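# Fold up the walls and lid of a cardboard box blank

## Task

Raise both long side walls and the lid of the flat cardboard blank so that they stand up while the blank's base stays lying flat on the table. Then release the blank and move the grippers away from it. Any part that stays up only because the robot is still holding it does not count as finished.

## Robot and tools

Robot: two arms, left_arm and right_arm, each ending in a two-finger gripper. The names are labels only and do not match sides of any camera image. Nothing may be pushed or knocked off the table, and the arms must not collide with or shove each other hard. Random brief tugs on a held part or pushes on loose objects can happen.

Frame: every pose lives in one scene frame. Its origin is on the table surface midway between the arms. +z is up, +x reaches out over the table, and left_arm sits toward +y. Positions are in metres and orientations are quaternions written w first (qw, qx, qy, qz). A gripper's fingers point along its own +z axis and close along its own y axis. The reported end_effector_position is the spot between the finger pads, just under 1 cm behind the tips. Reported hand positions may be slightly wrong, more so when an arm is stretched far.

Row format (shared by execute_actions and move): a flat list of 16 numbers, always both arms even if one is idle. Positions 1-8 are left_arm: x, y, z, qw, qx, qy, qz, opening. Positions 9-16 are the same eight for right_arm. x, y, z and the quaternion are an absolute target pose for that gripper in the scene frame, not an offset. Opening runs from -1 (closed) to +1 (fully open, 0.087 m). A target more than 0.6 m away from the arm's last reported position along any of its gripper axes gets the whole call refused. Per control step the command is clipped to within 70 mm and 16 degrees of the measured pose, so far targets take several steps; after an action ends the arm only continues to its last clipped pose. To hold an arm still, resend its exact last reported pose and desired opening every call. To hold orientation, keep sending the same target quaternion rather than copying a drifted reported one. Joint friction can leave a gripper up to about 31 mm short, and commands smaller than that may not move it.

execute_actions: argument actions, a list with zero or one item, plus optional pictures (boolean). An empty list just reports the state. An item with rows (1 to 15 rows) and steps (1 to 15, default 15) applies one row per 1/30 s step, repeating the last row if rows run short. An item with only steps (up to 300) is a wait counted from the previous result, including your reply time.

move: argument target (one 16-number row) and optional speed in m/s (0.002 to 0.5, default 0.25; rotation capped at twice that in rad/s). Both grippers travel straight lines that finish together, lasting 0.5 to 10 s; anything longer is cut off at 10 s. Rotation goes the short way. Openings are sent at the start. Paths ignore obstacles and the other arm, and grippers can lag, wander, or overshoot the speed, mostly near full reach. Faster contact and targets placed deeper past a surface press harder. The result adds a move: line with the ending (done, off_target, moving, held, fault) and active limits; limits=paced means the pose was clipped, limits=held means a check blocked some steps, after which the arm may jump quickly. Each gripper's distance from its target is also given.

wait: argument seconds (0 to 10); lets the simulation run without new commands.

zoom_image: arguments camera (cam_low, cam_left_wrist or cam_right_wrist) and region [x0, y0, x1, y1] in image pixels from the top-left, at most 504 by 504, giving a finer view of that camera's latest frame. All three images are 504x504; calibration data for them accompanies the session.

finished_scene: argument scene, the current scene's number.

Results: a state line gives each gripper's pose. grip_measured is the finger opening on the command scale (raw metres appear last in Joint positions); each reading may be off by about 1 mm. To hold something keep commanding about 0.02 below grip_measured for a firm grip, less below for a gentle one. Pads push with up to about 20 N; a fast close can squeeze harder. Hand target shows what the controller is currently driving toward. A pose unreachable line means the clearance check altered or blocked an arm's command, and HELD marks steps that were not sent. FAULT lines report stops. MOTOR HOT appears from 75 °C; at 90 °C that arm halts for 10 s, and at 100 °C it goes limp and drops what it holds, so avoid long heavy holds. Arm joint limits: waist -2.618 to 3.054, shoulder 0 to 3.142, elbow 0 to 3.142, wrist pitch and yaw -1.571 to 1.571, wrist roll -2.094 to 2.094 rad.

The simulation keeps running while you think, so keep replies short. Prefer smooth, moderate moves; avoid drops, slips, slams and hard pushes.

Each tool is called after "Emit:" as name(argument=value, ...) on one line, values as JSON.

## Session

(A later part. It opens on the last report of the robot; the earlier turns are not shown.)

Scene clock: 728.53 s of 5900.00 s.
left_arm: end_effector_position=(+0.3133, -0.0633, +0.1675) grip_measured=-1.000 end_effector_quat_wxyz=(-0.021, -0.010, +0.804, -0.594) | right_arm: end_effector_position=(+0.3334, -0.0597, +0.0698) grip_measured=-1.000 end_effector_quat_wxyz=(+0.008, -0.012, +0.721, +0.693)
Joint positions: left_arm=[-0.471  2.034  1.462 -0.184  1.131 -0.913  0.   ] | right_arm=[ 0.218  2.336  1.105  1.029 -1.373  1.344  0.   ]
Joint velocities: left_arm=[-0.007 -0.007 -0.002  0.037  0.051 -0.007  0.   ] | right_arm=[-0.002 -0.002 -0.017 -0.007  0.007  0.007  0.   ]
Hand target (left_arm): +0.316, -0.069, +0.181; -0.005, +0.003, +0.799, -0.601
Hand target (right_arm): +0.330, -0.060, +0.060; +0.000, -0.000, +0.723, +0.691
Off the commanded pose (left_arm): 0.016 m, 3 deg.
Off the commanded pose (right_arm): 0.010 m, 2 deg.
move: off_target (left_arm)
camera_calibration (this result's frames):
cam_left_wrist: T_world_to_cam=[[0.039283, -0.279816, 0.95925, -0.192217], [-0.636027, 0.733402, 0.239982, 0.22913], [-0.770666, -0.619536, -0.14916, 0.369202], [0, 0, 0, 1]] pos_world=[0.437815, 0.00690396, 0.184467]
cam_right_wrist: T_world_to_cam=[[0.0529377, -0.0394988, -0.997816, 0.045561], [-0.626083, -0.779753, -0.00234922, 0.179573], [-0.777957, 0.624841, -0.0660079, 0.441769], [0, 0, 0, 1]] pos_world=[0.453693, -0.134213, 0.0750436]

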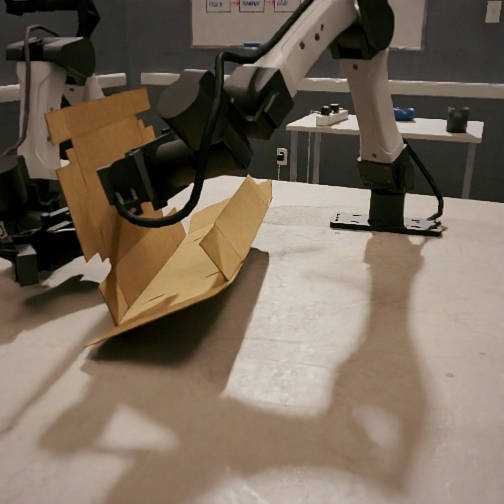

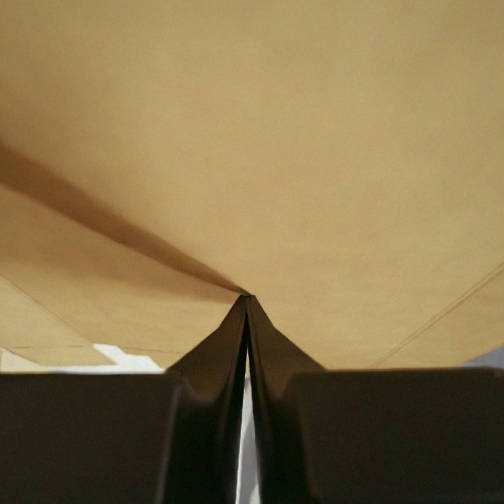

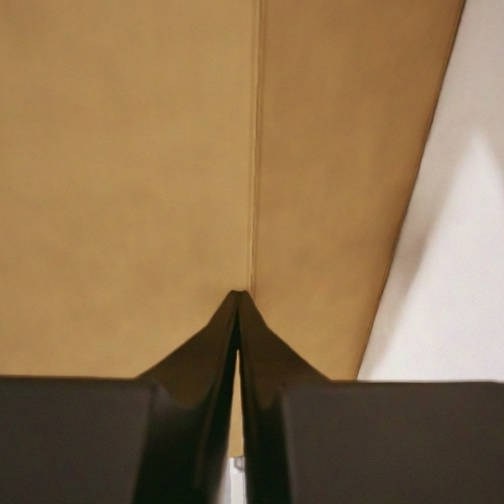

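Emit:
move(target=[0.34,0.12,0.15,0,0,0.76,-0.65,-1, 0.33,-0.06,0.06,0,0,0.72,0.69,-1], speed=0.06)

Emit:
move(target=[0.34,0.12,0.15,0,0,0.76,-0.65,-1, 0.15,-0.12,0.12,0,0,0.92,0.38,-1], speed=0.15)

Emit:
move(target=[0.34,0.12,0.15,0,0,0.76,-0.65,-1, 0.16,0.03,0.07,0,0,0.92,0.38,-1], speed=0.12)

Scene clock: 740.53 s of 5900.00 s.
left_arm: end_effector_position=(+0.3431, +0.1176, +0.1476) grip_measured=-1.000 end_effector_quat_wxyz=(+0.009, -0.005, +0.762, -0.647) | right_arm: end_effector_position=(+0.3338, -0.0596, +0.0707) grip_measured=-1.000 end_effector_quat_wxyz=(+0.009, -0.012, +0.720, +0.693)
Joint positions: left_arm=[-0.028  2.38   1.933 -1.536  1.394  0.424  0.   ] | right_arm=[ 0.218  2.336  1.105  1.038 -1.372  1.351  0.   ]
Joint velocities: left_arm=[ 0.012  0.027  0.032 -0.168 -0.037  0.154  0.   ] | right_arm=[-0.007  0.002 -0.017  0.037 -0.007  0.007  0.   ]
Hand target (left_arm): +0.344, +0.119, +0.149; +0.007, -0.005, +0.762, -0.647
Hand target (right_arm): +0.330, -0.060, +0.060; -0.000, -0.000, +0.722, +0.692
Off the commanded pose (left_arm): 0.005 m, 1 deg.
Off the commanded pose (right_arm): 0.011 m, 2 deg.
joint sent to its limit (left arm) — the command would take joint 4 (wrist pitch) past its lower limit, so that joint was sent only as far as its limit.
After step 90, 5.10 s passed at rest.
move: off_target (right_arm)
camera_calibration (this result's frames):
cam_left_wrist: T_world_to_cam=[[-0.0066704, -0.148004, 0.988964, -0.127852], [-0.666682, 0.737779, 0.105916, 0.149956], [-0.745313, -0.658618, -0.103593, 0.490429], [0, 0, 0, 1]] pos_world=[0.464643, 0.193448, 0.161363]
cam_right_wrist: T_world_to_cam=[[0.0550361, -0.0381106, -0.997757, 0.0457497], [-0.627449, -0.778643, -0.0048687, 0.180649], [-0.776711, 0.626309, -0.0667659, 0.441833], [0, 0, 0, 1]] pos_world=[0.454006, -0.134319, 0.076026]

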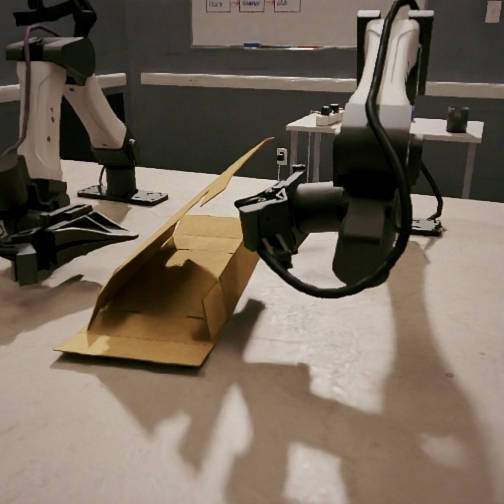

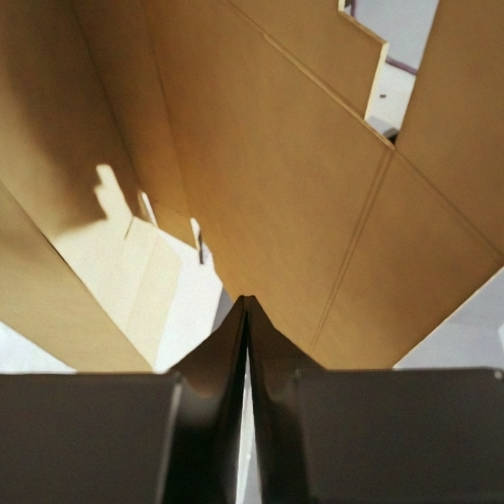

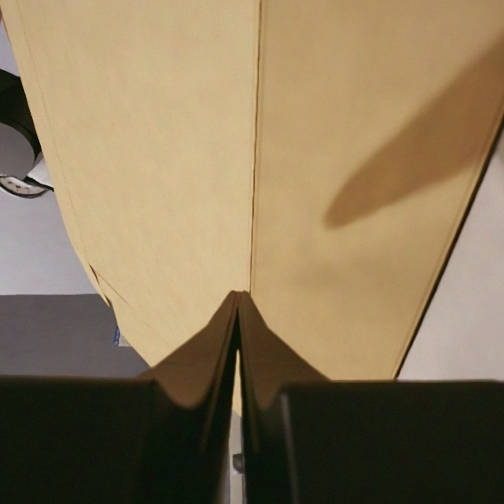

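Scene clock: 743.57 s of 5900.00 s.
left_arm: end_effector_position=(+0.3409, +0.1176, +0.1484) grip_measured=-1.000 end_effector_quat_wxyz=(+0.009, -0.002, +0.761, -0.648) | right_arm: end_effector_position=(+0.1565, -0.1155, +0.1187) grip_measured=-1.000 end_effector_quat_wxyz=(+0.006, +0.002, +0.921, +0.389)
Joint positions: left_arm=[-0.028  2.38   1.934 -1.559  1.394  0.452  0.   ] | right_arm=[ 0.34   1.375  0.891 -0.756 -0.742  0.457  0.   ]
Joint velocities: left_arm=[ 0.002  0.012  0.002 -0.066  0.022 -0.007  0.   ] | right_arm=[-0.027  0.002  0.007  0.007 -0.066 -0.037  0.   ]
Hand target (left_arm): +0.340, +0.120, +0.150; +0.006, -0.005, +0.762, -0.647
Hand target (right_arm): +0.149, -0.116, +0.118; +0.000, +0.004, +0.923, +0.385
Off the commanded pose (left_arm): 0.003 m, 1 deg.
Off the commanded pose (right_arm): 0.008 m, 1 deg.
joint sent to its limit (left arm) — the command would take joint 4 (wrist pitch) past its lower limit, so that joint was sent only as far as its limit.
move: done
camera_calibration (this result's frames):
cam_left_wrist: T_world_to_cam=[[-0.0108327, -0.146313, 0.989179, -0.127471], [-0.66379, 0.740887, 0.102318, 0.147609], [-0.74784, -0.655499, -0.105147, 0.489597], [0, 0, 0, 1]] pos_world=[0.462741, 0.192918, 0.162468]
cam_right_wrist: T_world_to_cam=[[0.025259, -0.697855, -0.715794, -0.0036926], [-0.641712, -0.560346, 0.523658, -0.00924037], [-0.76653, 0.446106, -0.461976, 0.366897], [0, 0, 0, 1]] pos_world=[0.275401, -0.17143, 0.171693]

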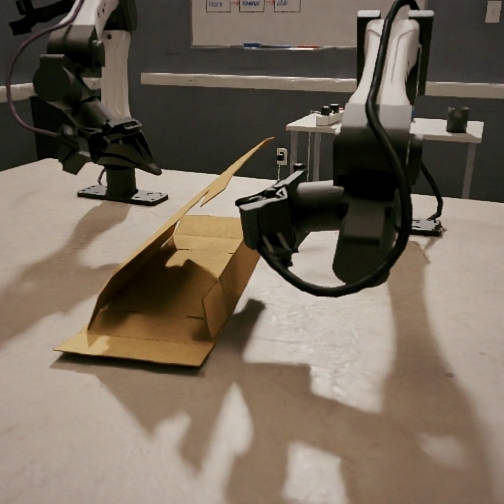

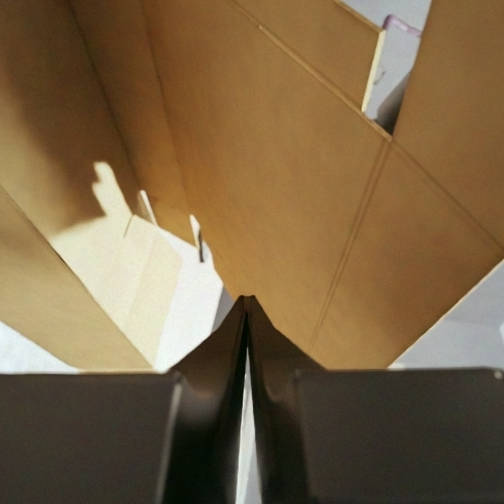

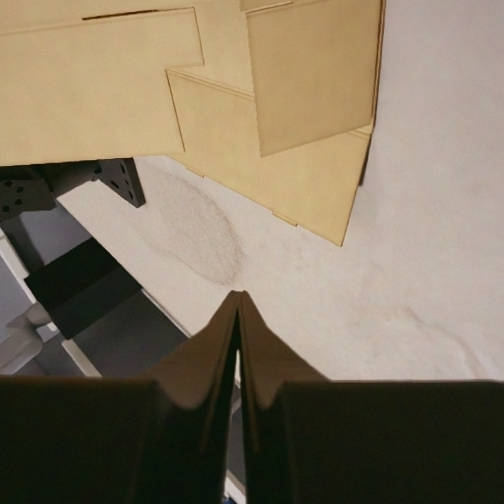

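Scene clock: 745.37 s of 5900.00 s.
left_arm: end_effector_position=(+0.3408, +0.1177, +0.1481) grip_measured=-1.000 end_effector_quat_wxyz=(+0.010, +0.000, +0.762, -0.648) | right_arm: end_effector_position=(+0.1542, +0.0205, +0.0704) grip_measured=-1.000 end_effector_quat_wxyz=(-0.016, -0.000, +0.925, +0.379)
Joint positions: left_arm=[-0.028  2.38   1.934 -1.559  1.393  0.457  0.   ] | right_arm=[ 0.768  1.695  0.963 -0.269 -0.564  0.918  0.   ]
Joint velocities: left_arm=[ 0.002 -0.017 -0.002 -0.037  0.007  0.051  0.   ] | right_arm=[-0.007  0.027  0.007  0.022 -0.007 -0.022  0.   ]
Hand target (left_arm): +0.340, +0.120, +0.150; +0.006, -0.005, +0.762, -0.647
Hand target (right_arm): +0.162, +0.028, +0.072; -0.002, -0.000, +0.924, +0.382
Off the commanded pose (left_arm): 0.003 m, 1 deg.
Off the commanded pose (right_arm): 0.011 m, 2 deg.
joint sent to its limit (left arm) — the command would take joint 4 (wrist pitch) past its lower limit, so that joint was sent only as far as its limit.
move: off_target (right_arm)
camera_calibration (this result's frames):
cam_left_wrist: T_world_to_cam=[[-0.0157679, -0.147394, 0.988952, -0.125241], [-0.663329, 0.741622, 0.0999555, 0.147638], [-0.748162, -0.654425, -0.109464, 0.49017], [0, 0, 0, 1]] pos_world=[0.462684, 0.192828, 0.162757]
cam_right_wrist: T_world_to_cam=[[0.0131309, -0.711794, -0.702266, 0.0579082], [-0.607903, -0.56331, 0.559586, 0.0831107], [-0.793903, 0.419562, -0.440098, 0.28537], [0, 0, 0, 1]] pos_world=[0.276319, -0.0316946, 0.11975]

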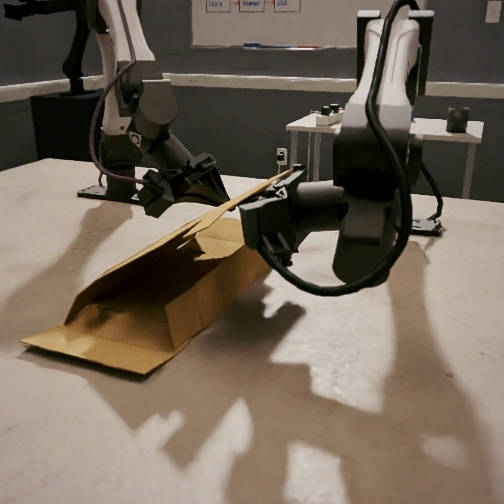

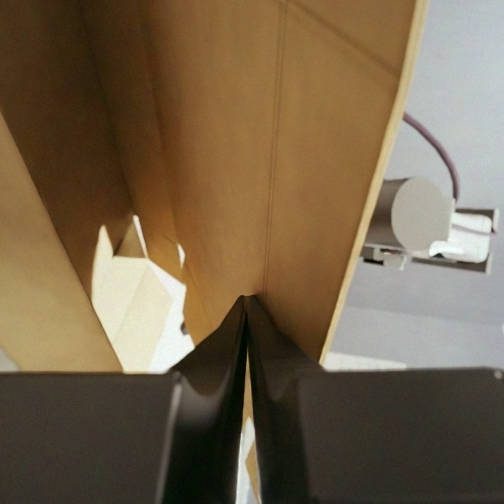

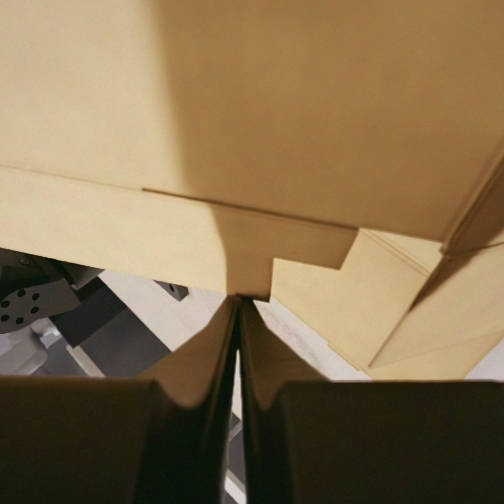

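Emit:
move(target=[0.37,0.05,0.07,0,0,0.92,-0.38,-1, 0.16,-0.10,0.2,0.2,0,0.98,0,-1], speed=0.12)

Emit:
move(target=[0.37,0.0,0.0,0,0,0.92,-0.38,-1, 0.23,0.0,0.3,0.2,0,0.98,0,-1], speed=0.1)

Emit:
move(target=[0.37,0.0,0.0,0,0,0.92,-0.38,-1, 0.24,0.11,0.27,0.2,0,0.98,0,-1], speed=0.1)

Scene clock: 757.63 s of 5900.00 s.
left_arm: end_effector_position=(+0.3626, +0.0536, +0.0694) grip_measured=-1.000 end_effector_quat_wxyz=(-0.011, -0.001, +0.923, -0.385) | right_arm: end_effector_position=(+0.1573, -0.1043, +0.1924) grip_measured=-1.000 end_effector_quat_wxyz=(+0.194, +0.001, +0.981, -0.003)
Joint positions: left_arm=[-0.283  2.321  1.917 -1.03   0.781 -0.223  0.   ] | right_arm=[ 0.95   1.514  1.536 -1.357  0.313  0.897  0.   ]
Joint velocities: left_arm=[-0.002 -0.002 -0.012  0.007 -0.081 -0.022  0.   ] | right_arm=[ 0.002  0.007  0.012  0.007  0.022 -0.022  0.   ]
Hand target (left_arm): +0.369, +0.049, +0.071; -0.002, +0.002, +0.923, -0.384
Hand target (right_arm): +0.157, -0.101, +0.198; +0.200, +0.002, +0.980, +0.001
Off the commanded pose (left_arm): 0.008 m, 1 deg.
Off the commanded pose (right_arm): 0.009 m, 1 deg.
After step 90, 5.03 s passed at rest.
move: done
camera_calibration (this result's frames):
cam_left_wrist: T_world_to_cam=[[0.00889541, -0.694187, 0.71974, -0.0175069], [-0.637685, 0.550482, 0.53882, 0.188034], [-0.770246, -0.46376, -0.437776, 0.476496], [0, 0, 0, 1]] pos_world=[0.487082, 0.105317, 0.119882]
cam_right_wrist: T_world_to_cam=[[0.0196495, -0.999705, 0.0142774, -0.114232], [-0.878689, -0.0104546, 0.477279, 0.0625182], [-0.476989, -0.0219237, -0.878636, 0.382267], [0, 0, 0, 1]] pos_world=[0.239516, -0.105164, 0.307666]

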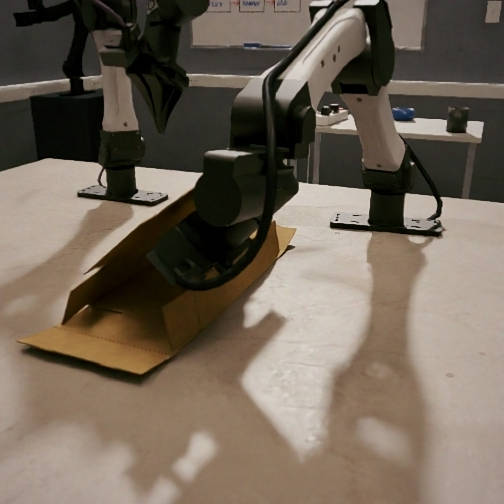

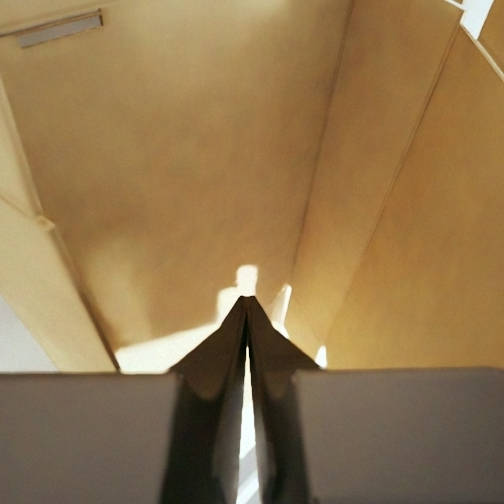

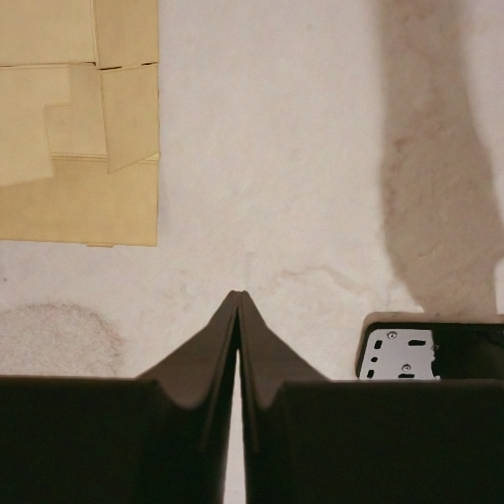

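Scene clock: 759.73 s of 5900.00 s.
left_arm: end_effector_position=(+0.3741, -0.0023, +0.0261) grip_measured=-1.000 end_effector_quat_wxyz=(+0.011, +0.011, +0.917, -0.398) | right_arm: end_effector_position=(+0.2321, -0.0066, +0.3000) grip_measured=-1.000 end_effector_quat_wxyz=(+0.279, -0.001, +0.955, +0.102)
Joint positions: left_arm=[-0.39   2.396  1.855 -0.738  0.776 -0.367  0.   ] | right_arm=[ 0.95   1.964  2.483 -1.569  0.316  0.845  0.   ]
Joint velocities: left_arm=[-0.017 -0.002  0.007  0.037 -0.081 -0.037  0.   ] | right_arm=[-0.002 -0.002  0.012  0.022  0.066 -0.037  0.   ]
Hand target (left_arm): +0.370, -0.000, +0.001; -0.001, +0.001, +0.924, -0.382
Hand target (right_arm): +0.231, -0.002, +0.301; +0.283, -0.010, +0.954, +0.102
Off the commanded pose (left_arm): 0.027 m, 3 deg.
Off the commanded pose (right_arm): 0.007 m, 15 deg.
joint sent to its limit (right arm) — the command would take joint 4 (wrist pitch) past its lower limit, so that joint was sent only as far as its limit.
move: off_target (left_arm, right_arm)
camera_calibration (this result's frames):
cam_left_wrist: T_world_to_cam=[[-0.03159, -0.673086, 0.738889, -0.010601], [-0.660091, 0.569155, 0.490247, 0.259072], [-0.750521, -0.472247, -0.462278, 0.433665], [0, 0, 0, 1]] pos_world=[0.496151, 0.0502092, 0.0812971]
cam_right_wrist: T_world_to_cam=[[0.0794714, -0.980485, -0.179818, 0.0248898], [-0.944931, -0.131548, 0.299668, 0.145781], [-0.317475, 0.1461, -0.936944, 0.496297], [0, 0, 0, 1]] pos_world=[0.293337, -0.0289277, 0.425792]

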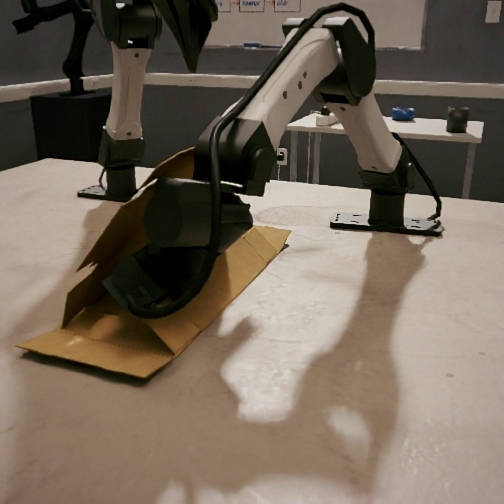

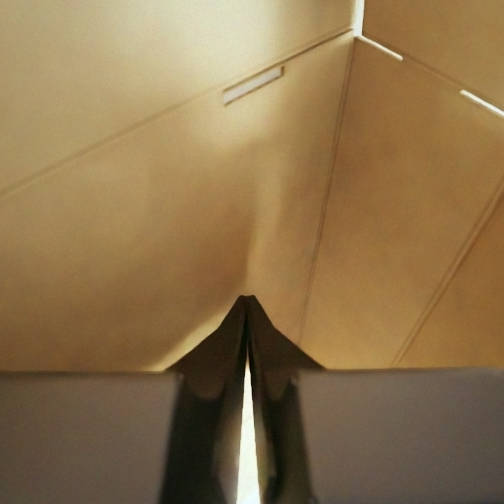

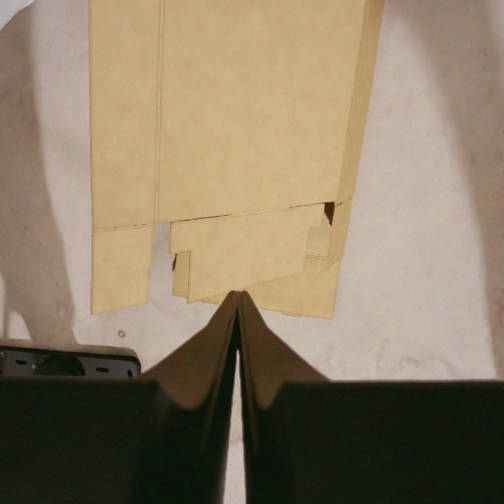

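Scene clock: 761.53 s of 5900.00 s.
left_arm: end_effector_position=(+0.3741, -0.0023, +0.0261) grip_measured=-1.000 end_effector_quat_wxyz=(+0.011, +0.011, +0.917, -0.398) | right_arm: end_effector_position=(+0.2415, +0.1015, +0.2651) grip_measured=-1.000 end_effector_quat_wxyz=(+0.302, -0.014, +0.942, +0.149)
Joint positions: left_arm=[-0.39   2.396  1.855 -0.738  0.776 -0.367  0.   ] | right_arm=[ 1.075  2.302  2.833 -1.502  0.357  0.916  0.   ]
Joint velocities: left_arm=[ 0.002 -0.017 -0.002 -0.037 -0.066  0.007  0.   ] | right_arm=[ 0.012 -0.012 -0.002  0.007  0.007 -0.051  0.   ]
Hand target (left_arm): +0.370, +0.000, +0.001; -0.001, +0.000, +0.924, -0.382
Hand target (right_arm): +0.242, +0.109, +0.271; +0.311, -0.009, +0.936, +0.164
Off the commanded pose (left_arm): 0.027 m, 3 deg.
Off the commanded pose (right_arm): 0.010 m, 21 deg; orientation clipped at the last step of the last action.
elbow stopped short (right arm): the move would have taken joint 3 (elbow) straighter than the controller allows; a more bent joint 3 avoids this.
move: off_target (left_arm, right_arm); limits=paced
camera_calibration (this result's frames):
cam_left_wrist: T_world_to_cam=[[-0.0312067, -0.673355, 0.738661, -0.0106923], [-0.660213, 0.56874, 0.490564, 0.259128], [-0.75043, -0.472365, -0.462306, 0.433646], [0, 0, 0, 1]] pos_world=[0.496167, 0.0502627, 0.0812561]
cam_right_wrist: T_world_to_cam=[[0.136222, -0.95668, -0.257307, 0.128257], [-0.951809, -0.198425, 0.233854, 0.205237], [-0.27478, 0.213051, -0.937606, 0.43379], [0, 0, 0, 1]] pos_world=[0.297072, 0.0710058, 0.39173]

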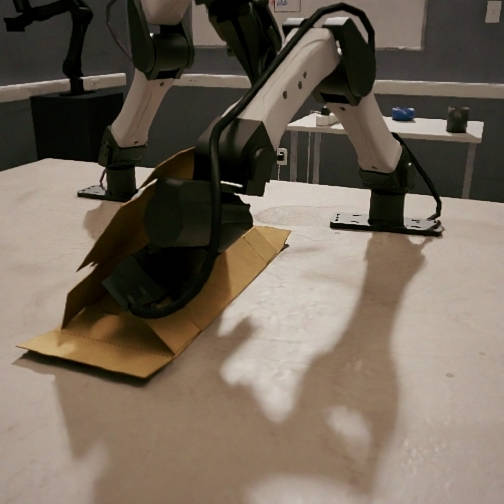

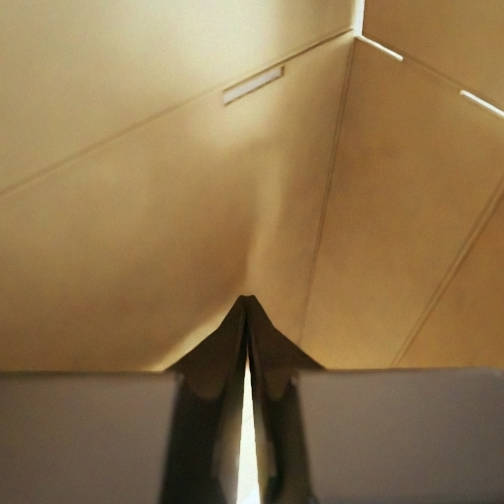

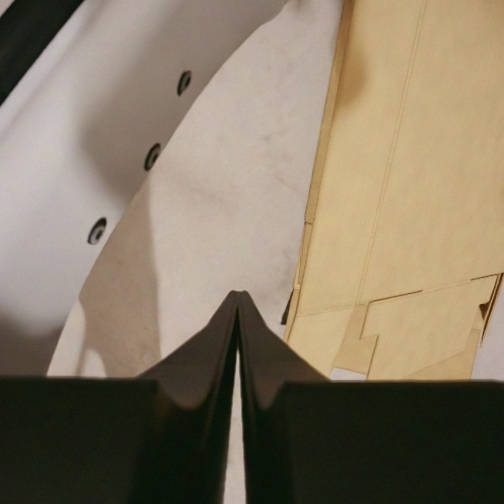

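Emit:
move(target=[0.37,0.0,0.0,0,0,0.92,-0.38,-1, 0.24,0.09,0.17,0.25,0,0.96,0.1,-1], speed=0.08)

Emit:
move(target=[0.37,0.0,0.0,0,0,0.92,-0.38,-1, 0.25,-0.12,0.19,0.2,0,0.98,0,-1], speed=0.07)

Scene clock: 767.03 s of 5900.00 s.
left_arm: end_effector_position=(+0.3741, -0.0026, +0.0265) grip_measured=-1.000 end_effector_quat_wxyz=(+0.010, +0.010, +0.917, -0.399) | right_arm: end_effector_position=(+0.2368, +0.1020, +0.2002) grip_measured=-1.000 end_effector_quat_wxyz=(+0.269, -0.011, +0.956, +0.120)
Joint positions: left_arm=[-0.39   2.396  1.855 -0.737  0.778 -0.37   0.   ] | right_arm=[ 1.075  2.141  2.29  -1.217  0.337  0.947  0.   ]
Joint velocities: left_arm=[-0.012 -0.002  0.002 -0.007  0.022 -0.037  0.   ] | right_arm=[ 0.007  0.012 -0.012  0.022 -0.037 -0.037  0.   ]
Hand target (left_arm): +0.370, +0.000, +0.001; -0.001, +0.000, +0.924, -0.382
Hand target (right_arm): +0.236, +0.100, +0.201; +0.269, -0.011, +0.956, +0.117
Off the commanded pose (left_arm): 0.027 m, 3 deg.
Off the commanded pose (right_arm): 0.033 m, 3 deg.
After step 90, 1.07 s passed at rest.
move: held (right_arm), off_target (left_arm); limits=held; held on 15 of 43 steps (right_arm), including the last (right_arm)
pose unreachable (right arm): on one or more control steps of this call this arm could not follow its commanded pose, so it was not sent that pose on those steps. On the call's last step it was still not sent that pose. It may still have moved: this result reports where it is.
cause: the commanded pose would bring a part of the arm too close to another arm (this arm's wrist (the part past joint 4) and the other arm's forearm (the part past joint 3)).
camera_calibration (this result's frames):
cam_left_wrist: T_world_to_cam=[[-0.0294749, -0.671651, 0.740281, -0.0118812], [-0.659979, 0.569294, 0.490237, 0.259045], [-0.750706, -0.47412, -0.460055, 0.433689], [0, 0, 0, 1]] pos_world=[0.496186, 0.0501681, 0.0813227]
cam_right_wrist: T_world_to_cam=[[0.106621, -0.971968, -0.209547, 0.111741], [-0.935151, -0.16963, 0.310996, 0.193727], [-0.337824, 0.162799, -0.927023, 0.389524], [0, 0, 0, 1]] pos_world=[0.30084, 0.0780567, 0.324264]

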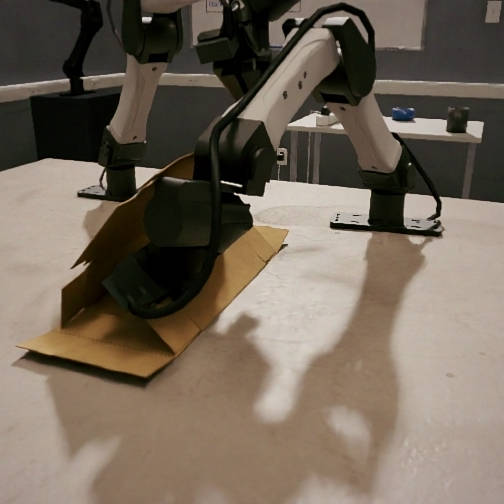

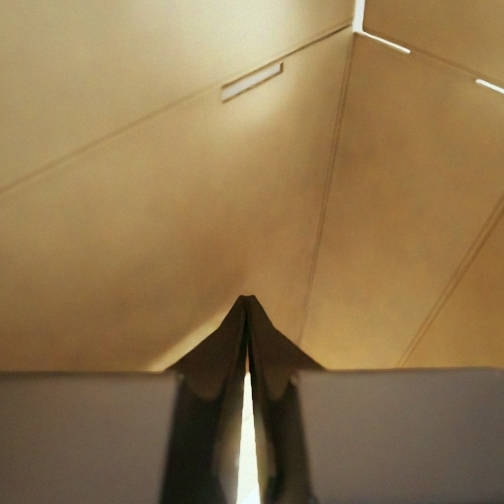

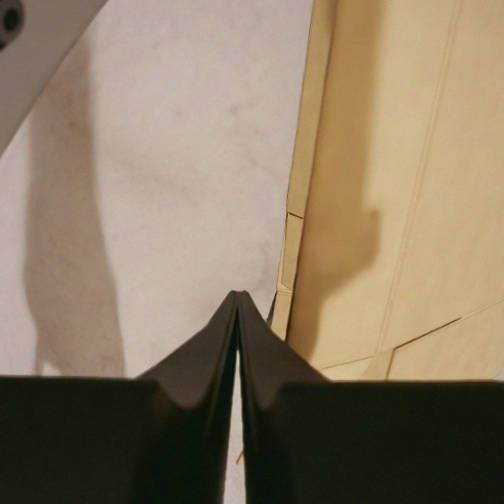

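Scene clock: 770.77 s of 5900.00 s.
left_arm: end_effector_position=(+0.3744, -0.0028, +0.0266) grip_measured=-1.000 end_effector_quat_wxyz=(+0.010, +0.009, +0.917, -0.399) | right_arm: end_effector_position=(+0.2491, -0.1109, +0.1856) grip_measured=-1.000 end_effector_quat_wxyz=(+0.202, +0.003, +0.979, +0.003)
Joint positions: left_arm=[-0.39   2.396  1.855 -0.735  0.778 -0.374  0.   ] | right_arm=[ 0.71   1.693  1.684 -1.24   0.252  0.657  0.   ]
Joint velocities: left_arm=[ 0.012  0.002 -0.017 -0.007 -0.007 -0.051  0.   ] | right_arm=[-0.017 -0.017  0.002 -0.022 -0.022 -0.007  0.   ]
Hand target (left_arm): +0.370, +0.000, +0.001; -0.000, +0.000, +0.924, -0.382
Hand target (right_arm): +0.246, -0.119, +0.188; +0.202, +0.001, +0.979, +0.000
Off the commanded pose (left_arm): 0.027 m, 3 deg.
Off the commanded pose (right_arm): 0.010 m, 1 deg.
move: off_target (left_arm); limits=held; held on 8 of 105 steps (left_arm)
pose unreachable (left arm): on one or more control steps of this call this arm could not follow its commanded pose, so it was not sent that pose on those steps. It may still have moved: this result reports where it is.
cause: the commanded pose would bring a part of the arm too close to another arm (this arm's forearm (the part past joint 3) and the other arm's wrist (the part past joint 4)).
camera_calibration (this result's frames):
cam_left_wrist: T_world_to_cam=[[-0.0266419, -0.671317, 0.740691, -0.0132066], [-0.661001, 0.567679, 0.490733, 0.259683], [-0.749912, -0.476523, -0.458865, 0.433585], [0, 0, 0, 1]] pos_world=[0.49645, 0.0503311, 0.081304]
cam_right_wrist: T_world_to_cam=[[0.0179084, -0.999833, 0.00361604, -0.120076], [-0.886659, -0.0142097, 0.462206, 0.150718], [-0.462078, -0.0114836, -0.886765, 0.41887], [0, 0, 0, 1]] pos_world=[0.329336, -0.113105, 0.302211]

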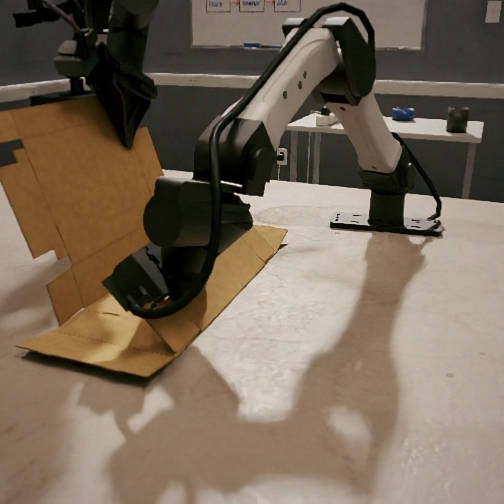

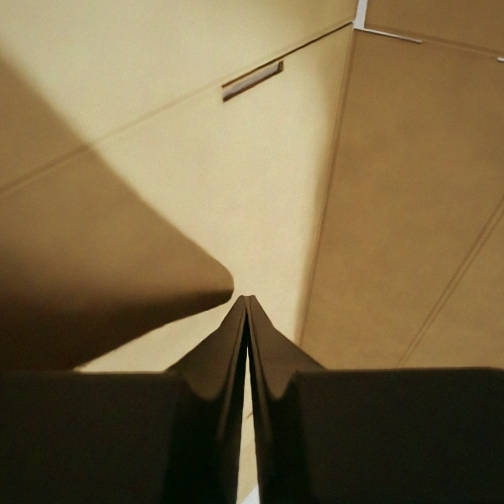

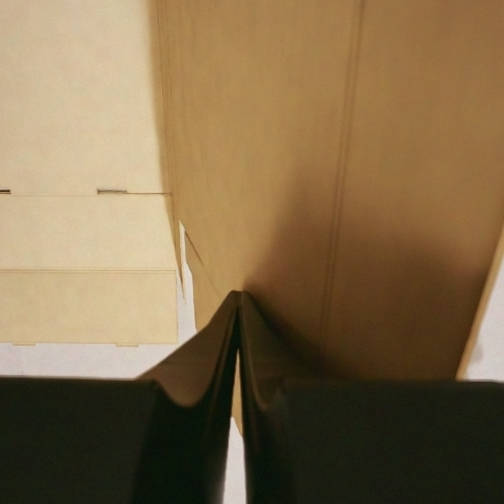

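Emit:
move(target=[0.37,0.0,0.0,0,0,0.92,-0.38,-1, 0.25,-0.17,0.15,0.2,0,0.98,0,-1], speed=0.07)

Emit:
move(target=[0.37,0.0,0.0,0,0,0.92,-0.38,-1, 0.25,-0.03,0.22,0.2,0,0.98,0,-1], speed=0.07)

Scene clock: 777.03 s of 5900.00 s.
left_arm: end_effector_position=(+0.3745, -0.0029, +0.0267) grip_measured=-1.000 end_effector_quat_wxyz=(+0.011, +0.008, +0.917, -0.399) | right_arm: end_effector_position=(+0.2491, -0.1620, +0.1484) grip_measured=-1.000 end_effector_quat_wxyz=(+0.194, -0.000, +0.981, +0.003)
Joint positions: left_arm=[-0.39   2.396  1.855 -0.734  0.778 -0.375  0.   ] | right_arm=[ 0.569  1.561  1.395 -1.065  0.195  0.516  0.   ]
Joint velocities: left_arm=[-0.002  0.012 -0.002  0.007 -0.007 -0.022  0.   ] | right_arm=[-0.012  0.002 -0.007 -0.11  -0.007  0.022  0.   ]
Hand target (left_arm): +0.370, +0.000, +0.001; -0.001, +0.000, +0.924, -0.382
Hand target (right_arm): +0.249, -0.169, +0.149; +0.200, -0.000, +0.980, -0.000
Off the commanded pose (left_arm): 0.027 m, 3 deg.
Off the commanded pose (right_arm): 0.008 m, 1 deg.
After step 90, 1.87 s passed at rest.
move: off_target (left_arm)
camera_calibration (this result's frames):
cam_left_wrist: T_world_to_cam=[[-0.026424, -0.671173, 0.74083, -0.0133558], [-0.661382, 0.56744, 0.490495, 0.259941], [-0.749583, -0.477011, -0.458896, 0.433555], [0, 0, 0, 1]] pos_world=[0.496553, 0.0503455, 0.0813511]
cam_right_wrist: T_world_to_cam=[[0.0248452, -0.999685, 0.00360768, -0.172809], [-0.878781, -0.0201197, 0.4768, 0.162123], [-0.476578, -0.0150166, -0.879004, 0.387237], [0, 0, 0, 1]] pos_world=[0.331313, -0.163678, 0.263706]

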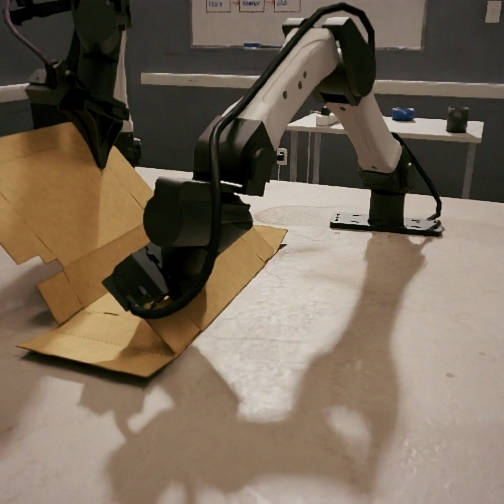

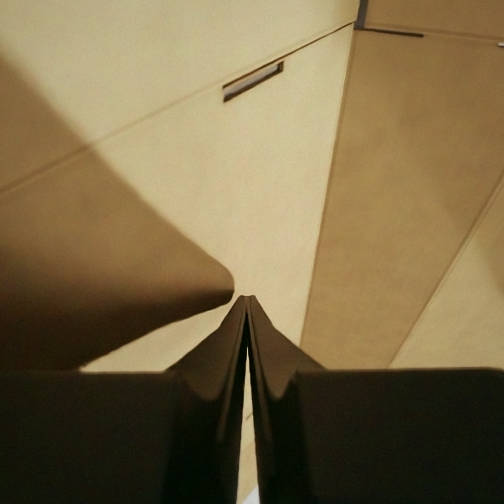

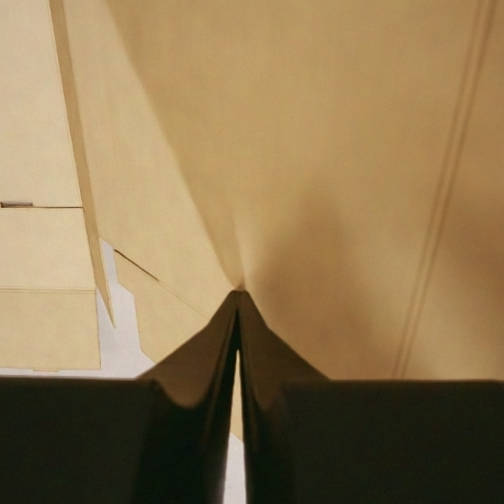

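Scene clock: 779.80 s of 5900.00 s.
left_arm: end_effector_position=(+0.3745, -0.0029, +0.0267) grip_measured=-1.000 end_effector_quat_wxyz=(+0.011, +0.008, +0.917, -0.399) | right_arm: end_effector_position=(+0.2530, -0.0333, +0.2210) grip_measured=-1.000 end_effector_quat_wxyz=(+0.198, -0.000, +0.980, +0.004)
Joint positions: left_arm=[-0.39   2.396  1.855 -0.734  0.778 -0.375  0.   ] | right_arm=[ 0.859  2.025  2.278 -1.544  0.288  0.799  0.   ]
Joint velocities: left_arm=[ 0.002 -0.002 -0.012 -0.051  0.007  0.007  0.   ] | right_arm=[-0.002  0.007  0.002  0.051 -0.022 -0.007  0.   ]
Hand target (left_arm): +0.370, +0.000, +0.001; -0.001, +0.000, +0.924, -0.382
Hand target (right_arm): +0.252, -0.031, +0.222; +0.199, +0.000, +0.980, +0.001
Off the commanded pose (left_arm): 0.027 m, 3 deg.
Off the commanded pose (right_arm): 0.005 m, 1 deg.
move: off_target (left_arm)
camera_calibration (this result's frames):
cam_left_wrist: T_world_to_cam=[[-0.026424, -0.671173, 0.74083, -0.0133558], [-0.661382, 0.56744, 0.490495, 0.259941], [-0.749583, -0.477011, -0.458896, 0.433555], [0, 0, 0, 1]] pos_world=[0.496553, 0.0503455, 0.0813511]
cam_right_wrist: T_world_to_cam=[[0.0246276, -0.999694, 0.00229319, -0.0441447], [-0.882983, -0.0206767, 0.468949, 0.136323], [-0.468758, -0.013574, -0.883222, 0.453851], [0, 0, 0, 1]] pos_world=[0.334204, -0.035152, 0.337024]

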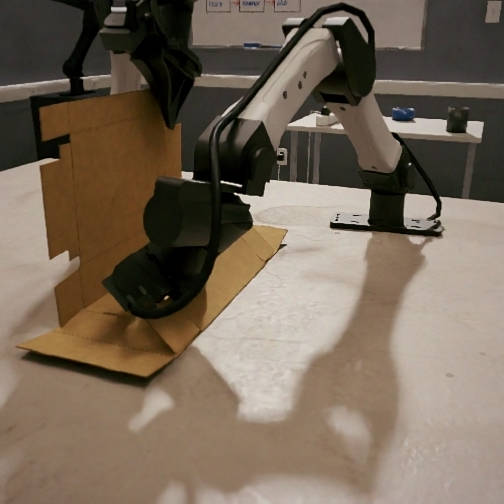

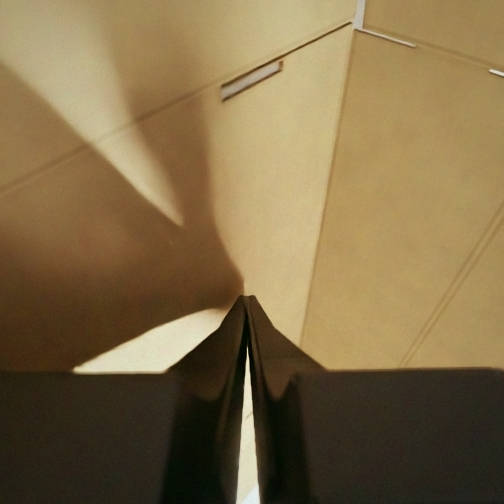

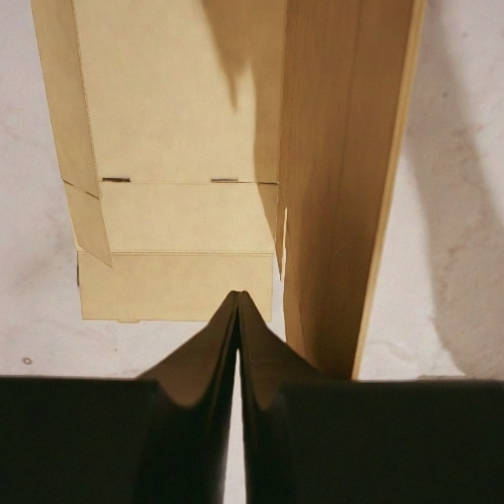

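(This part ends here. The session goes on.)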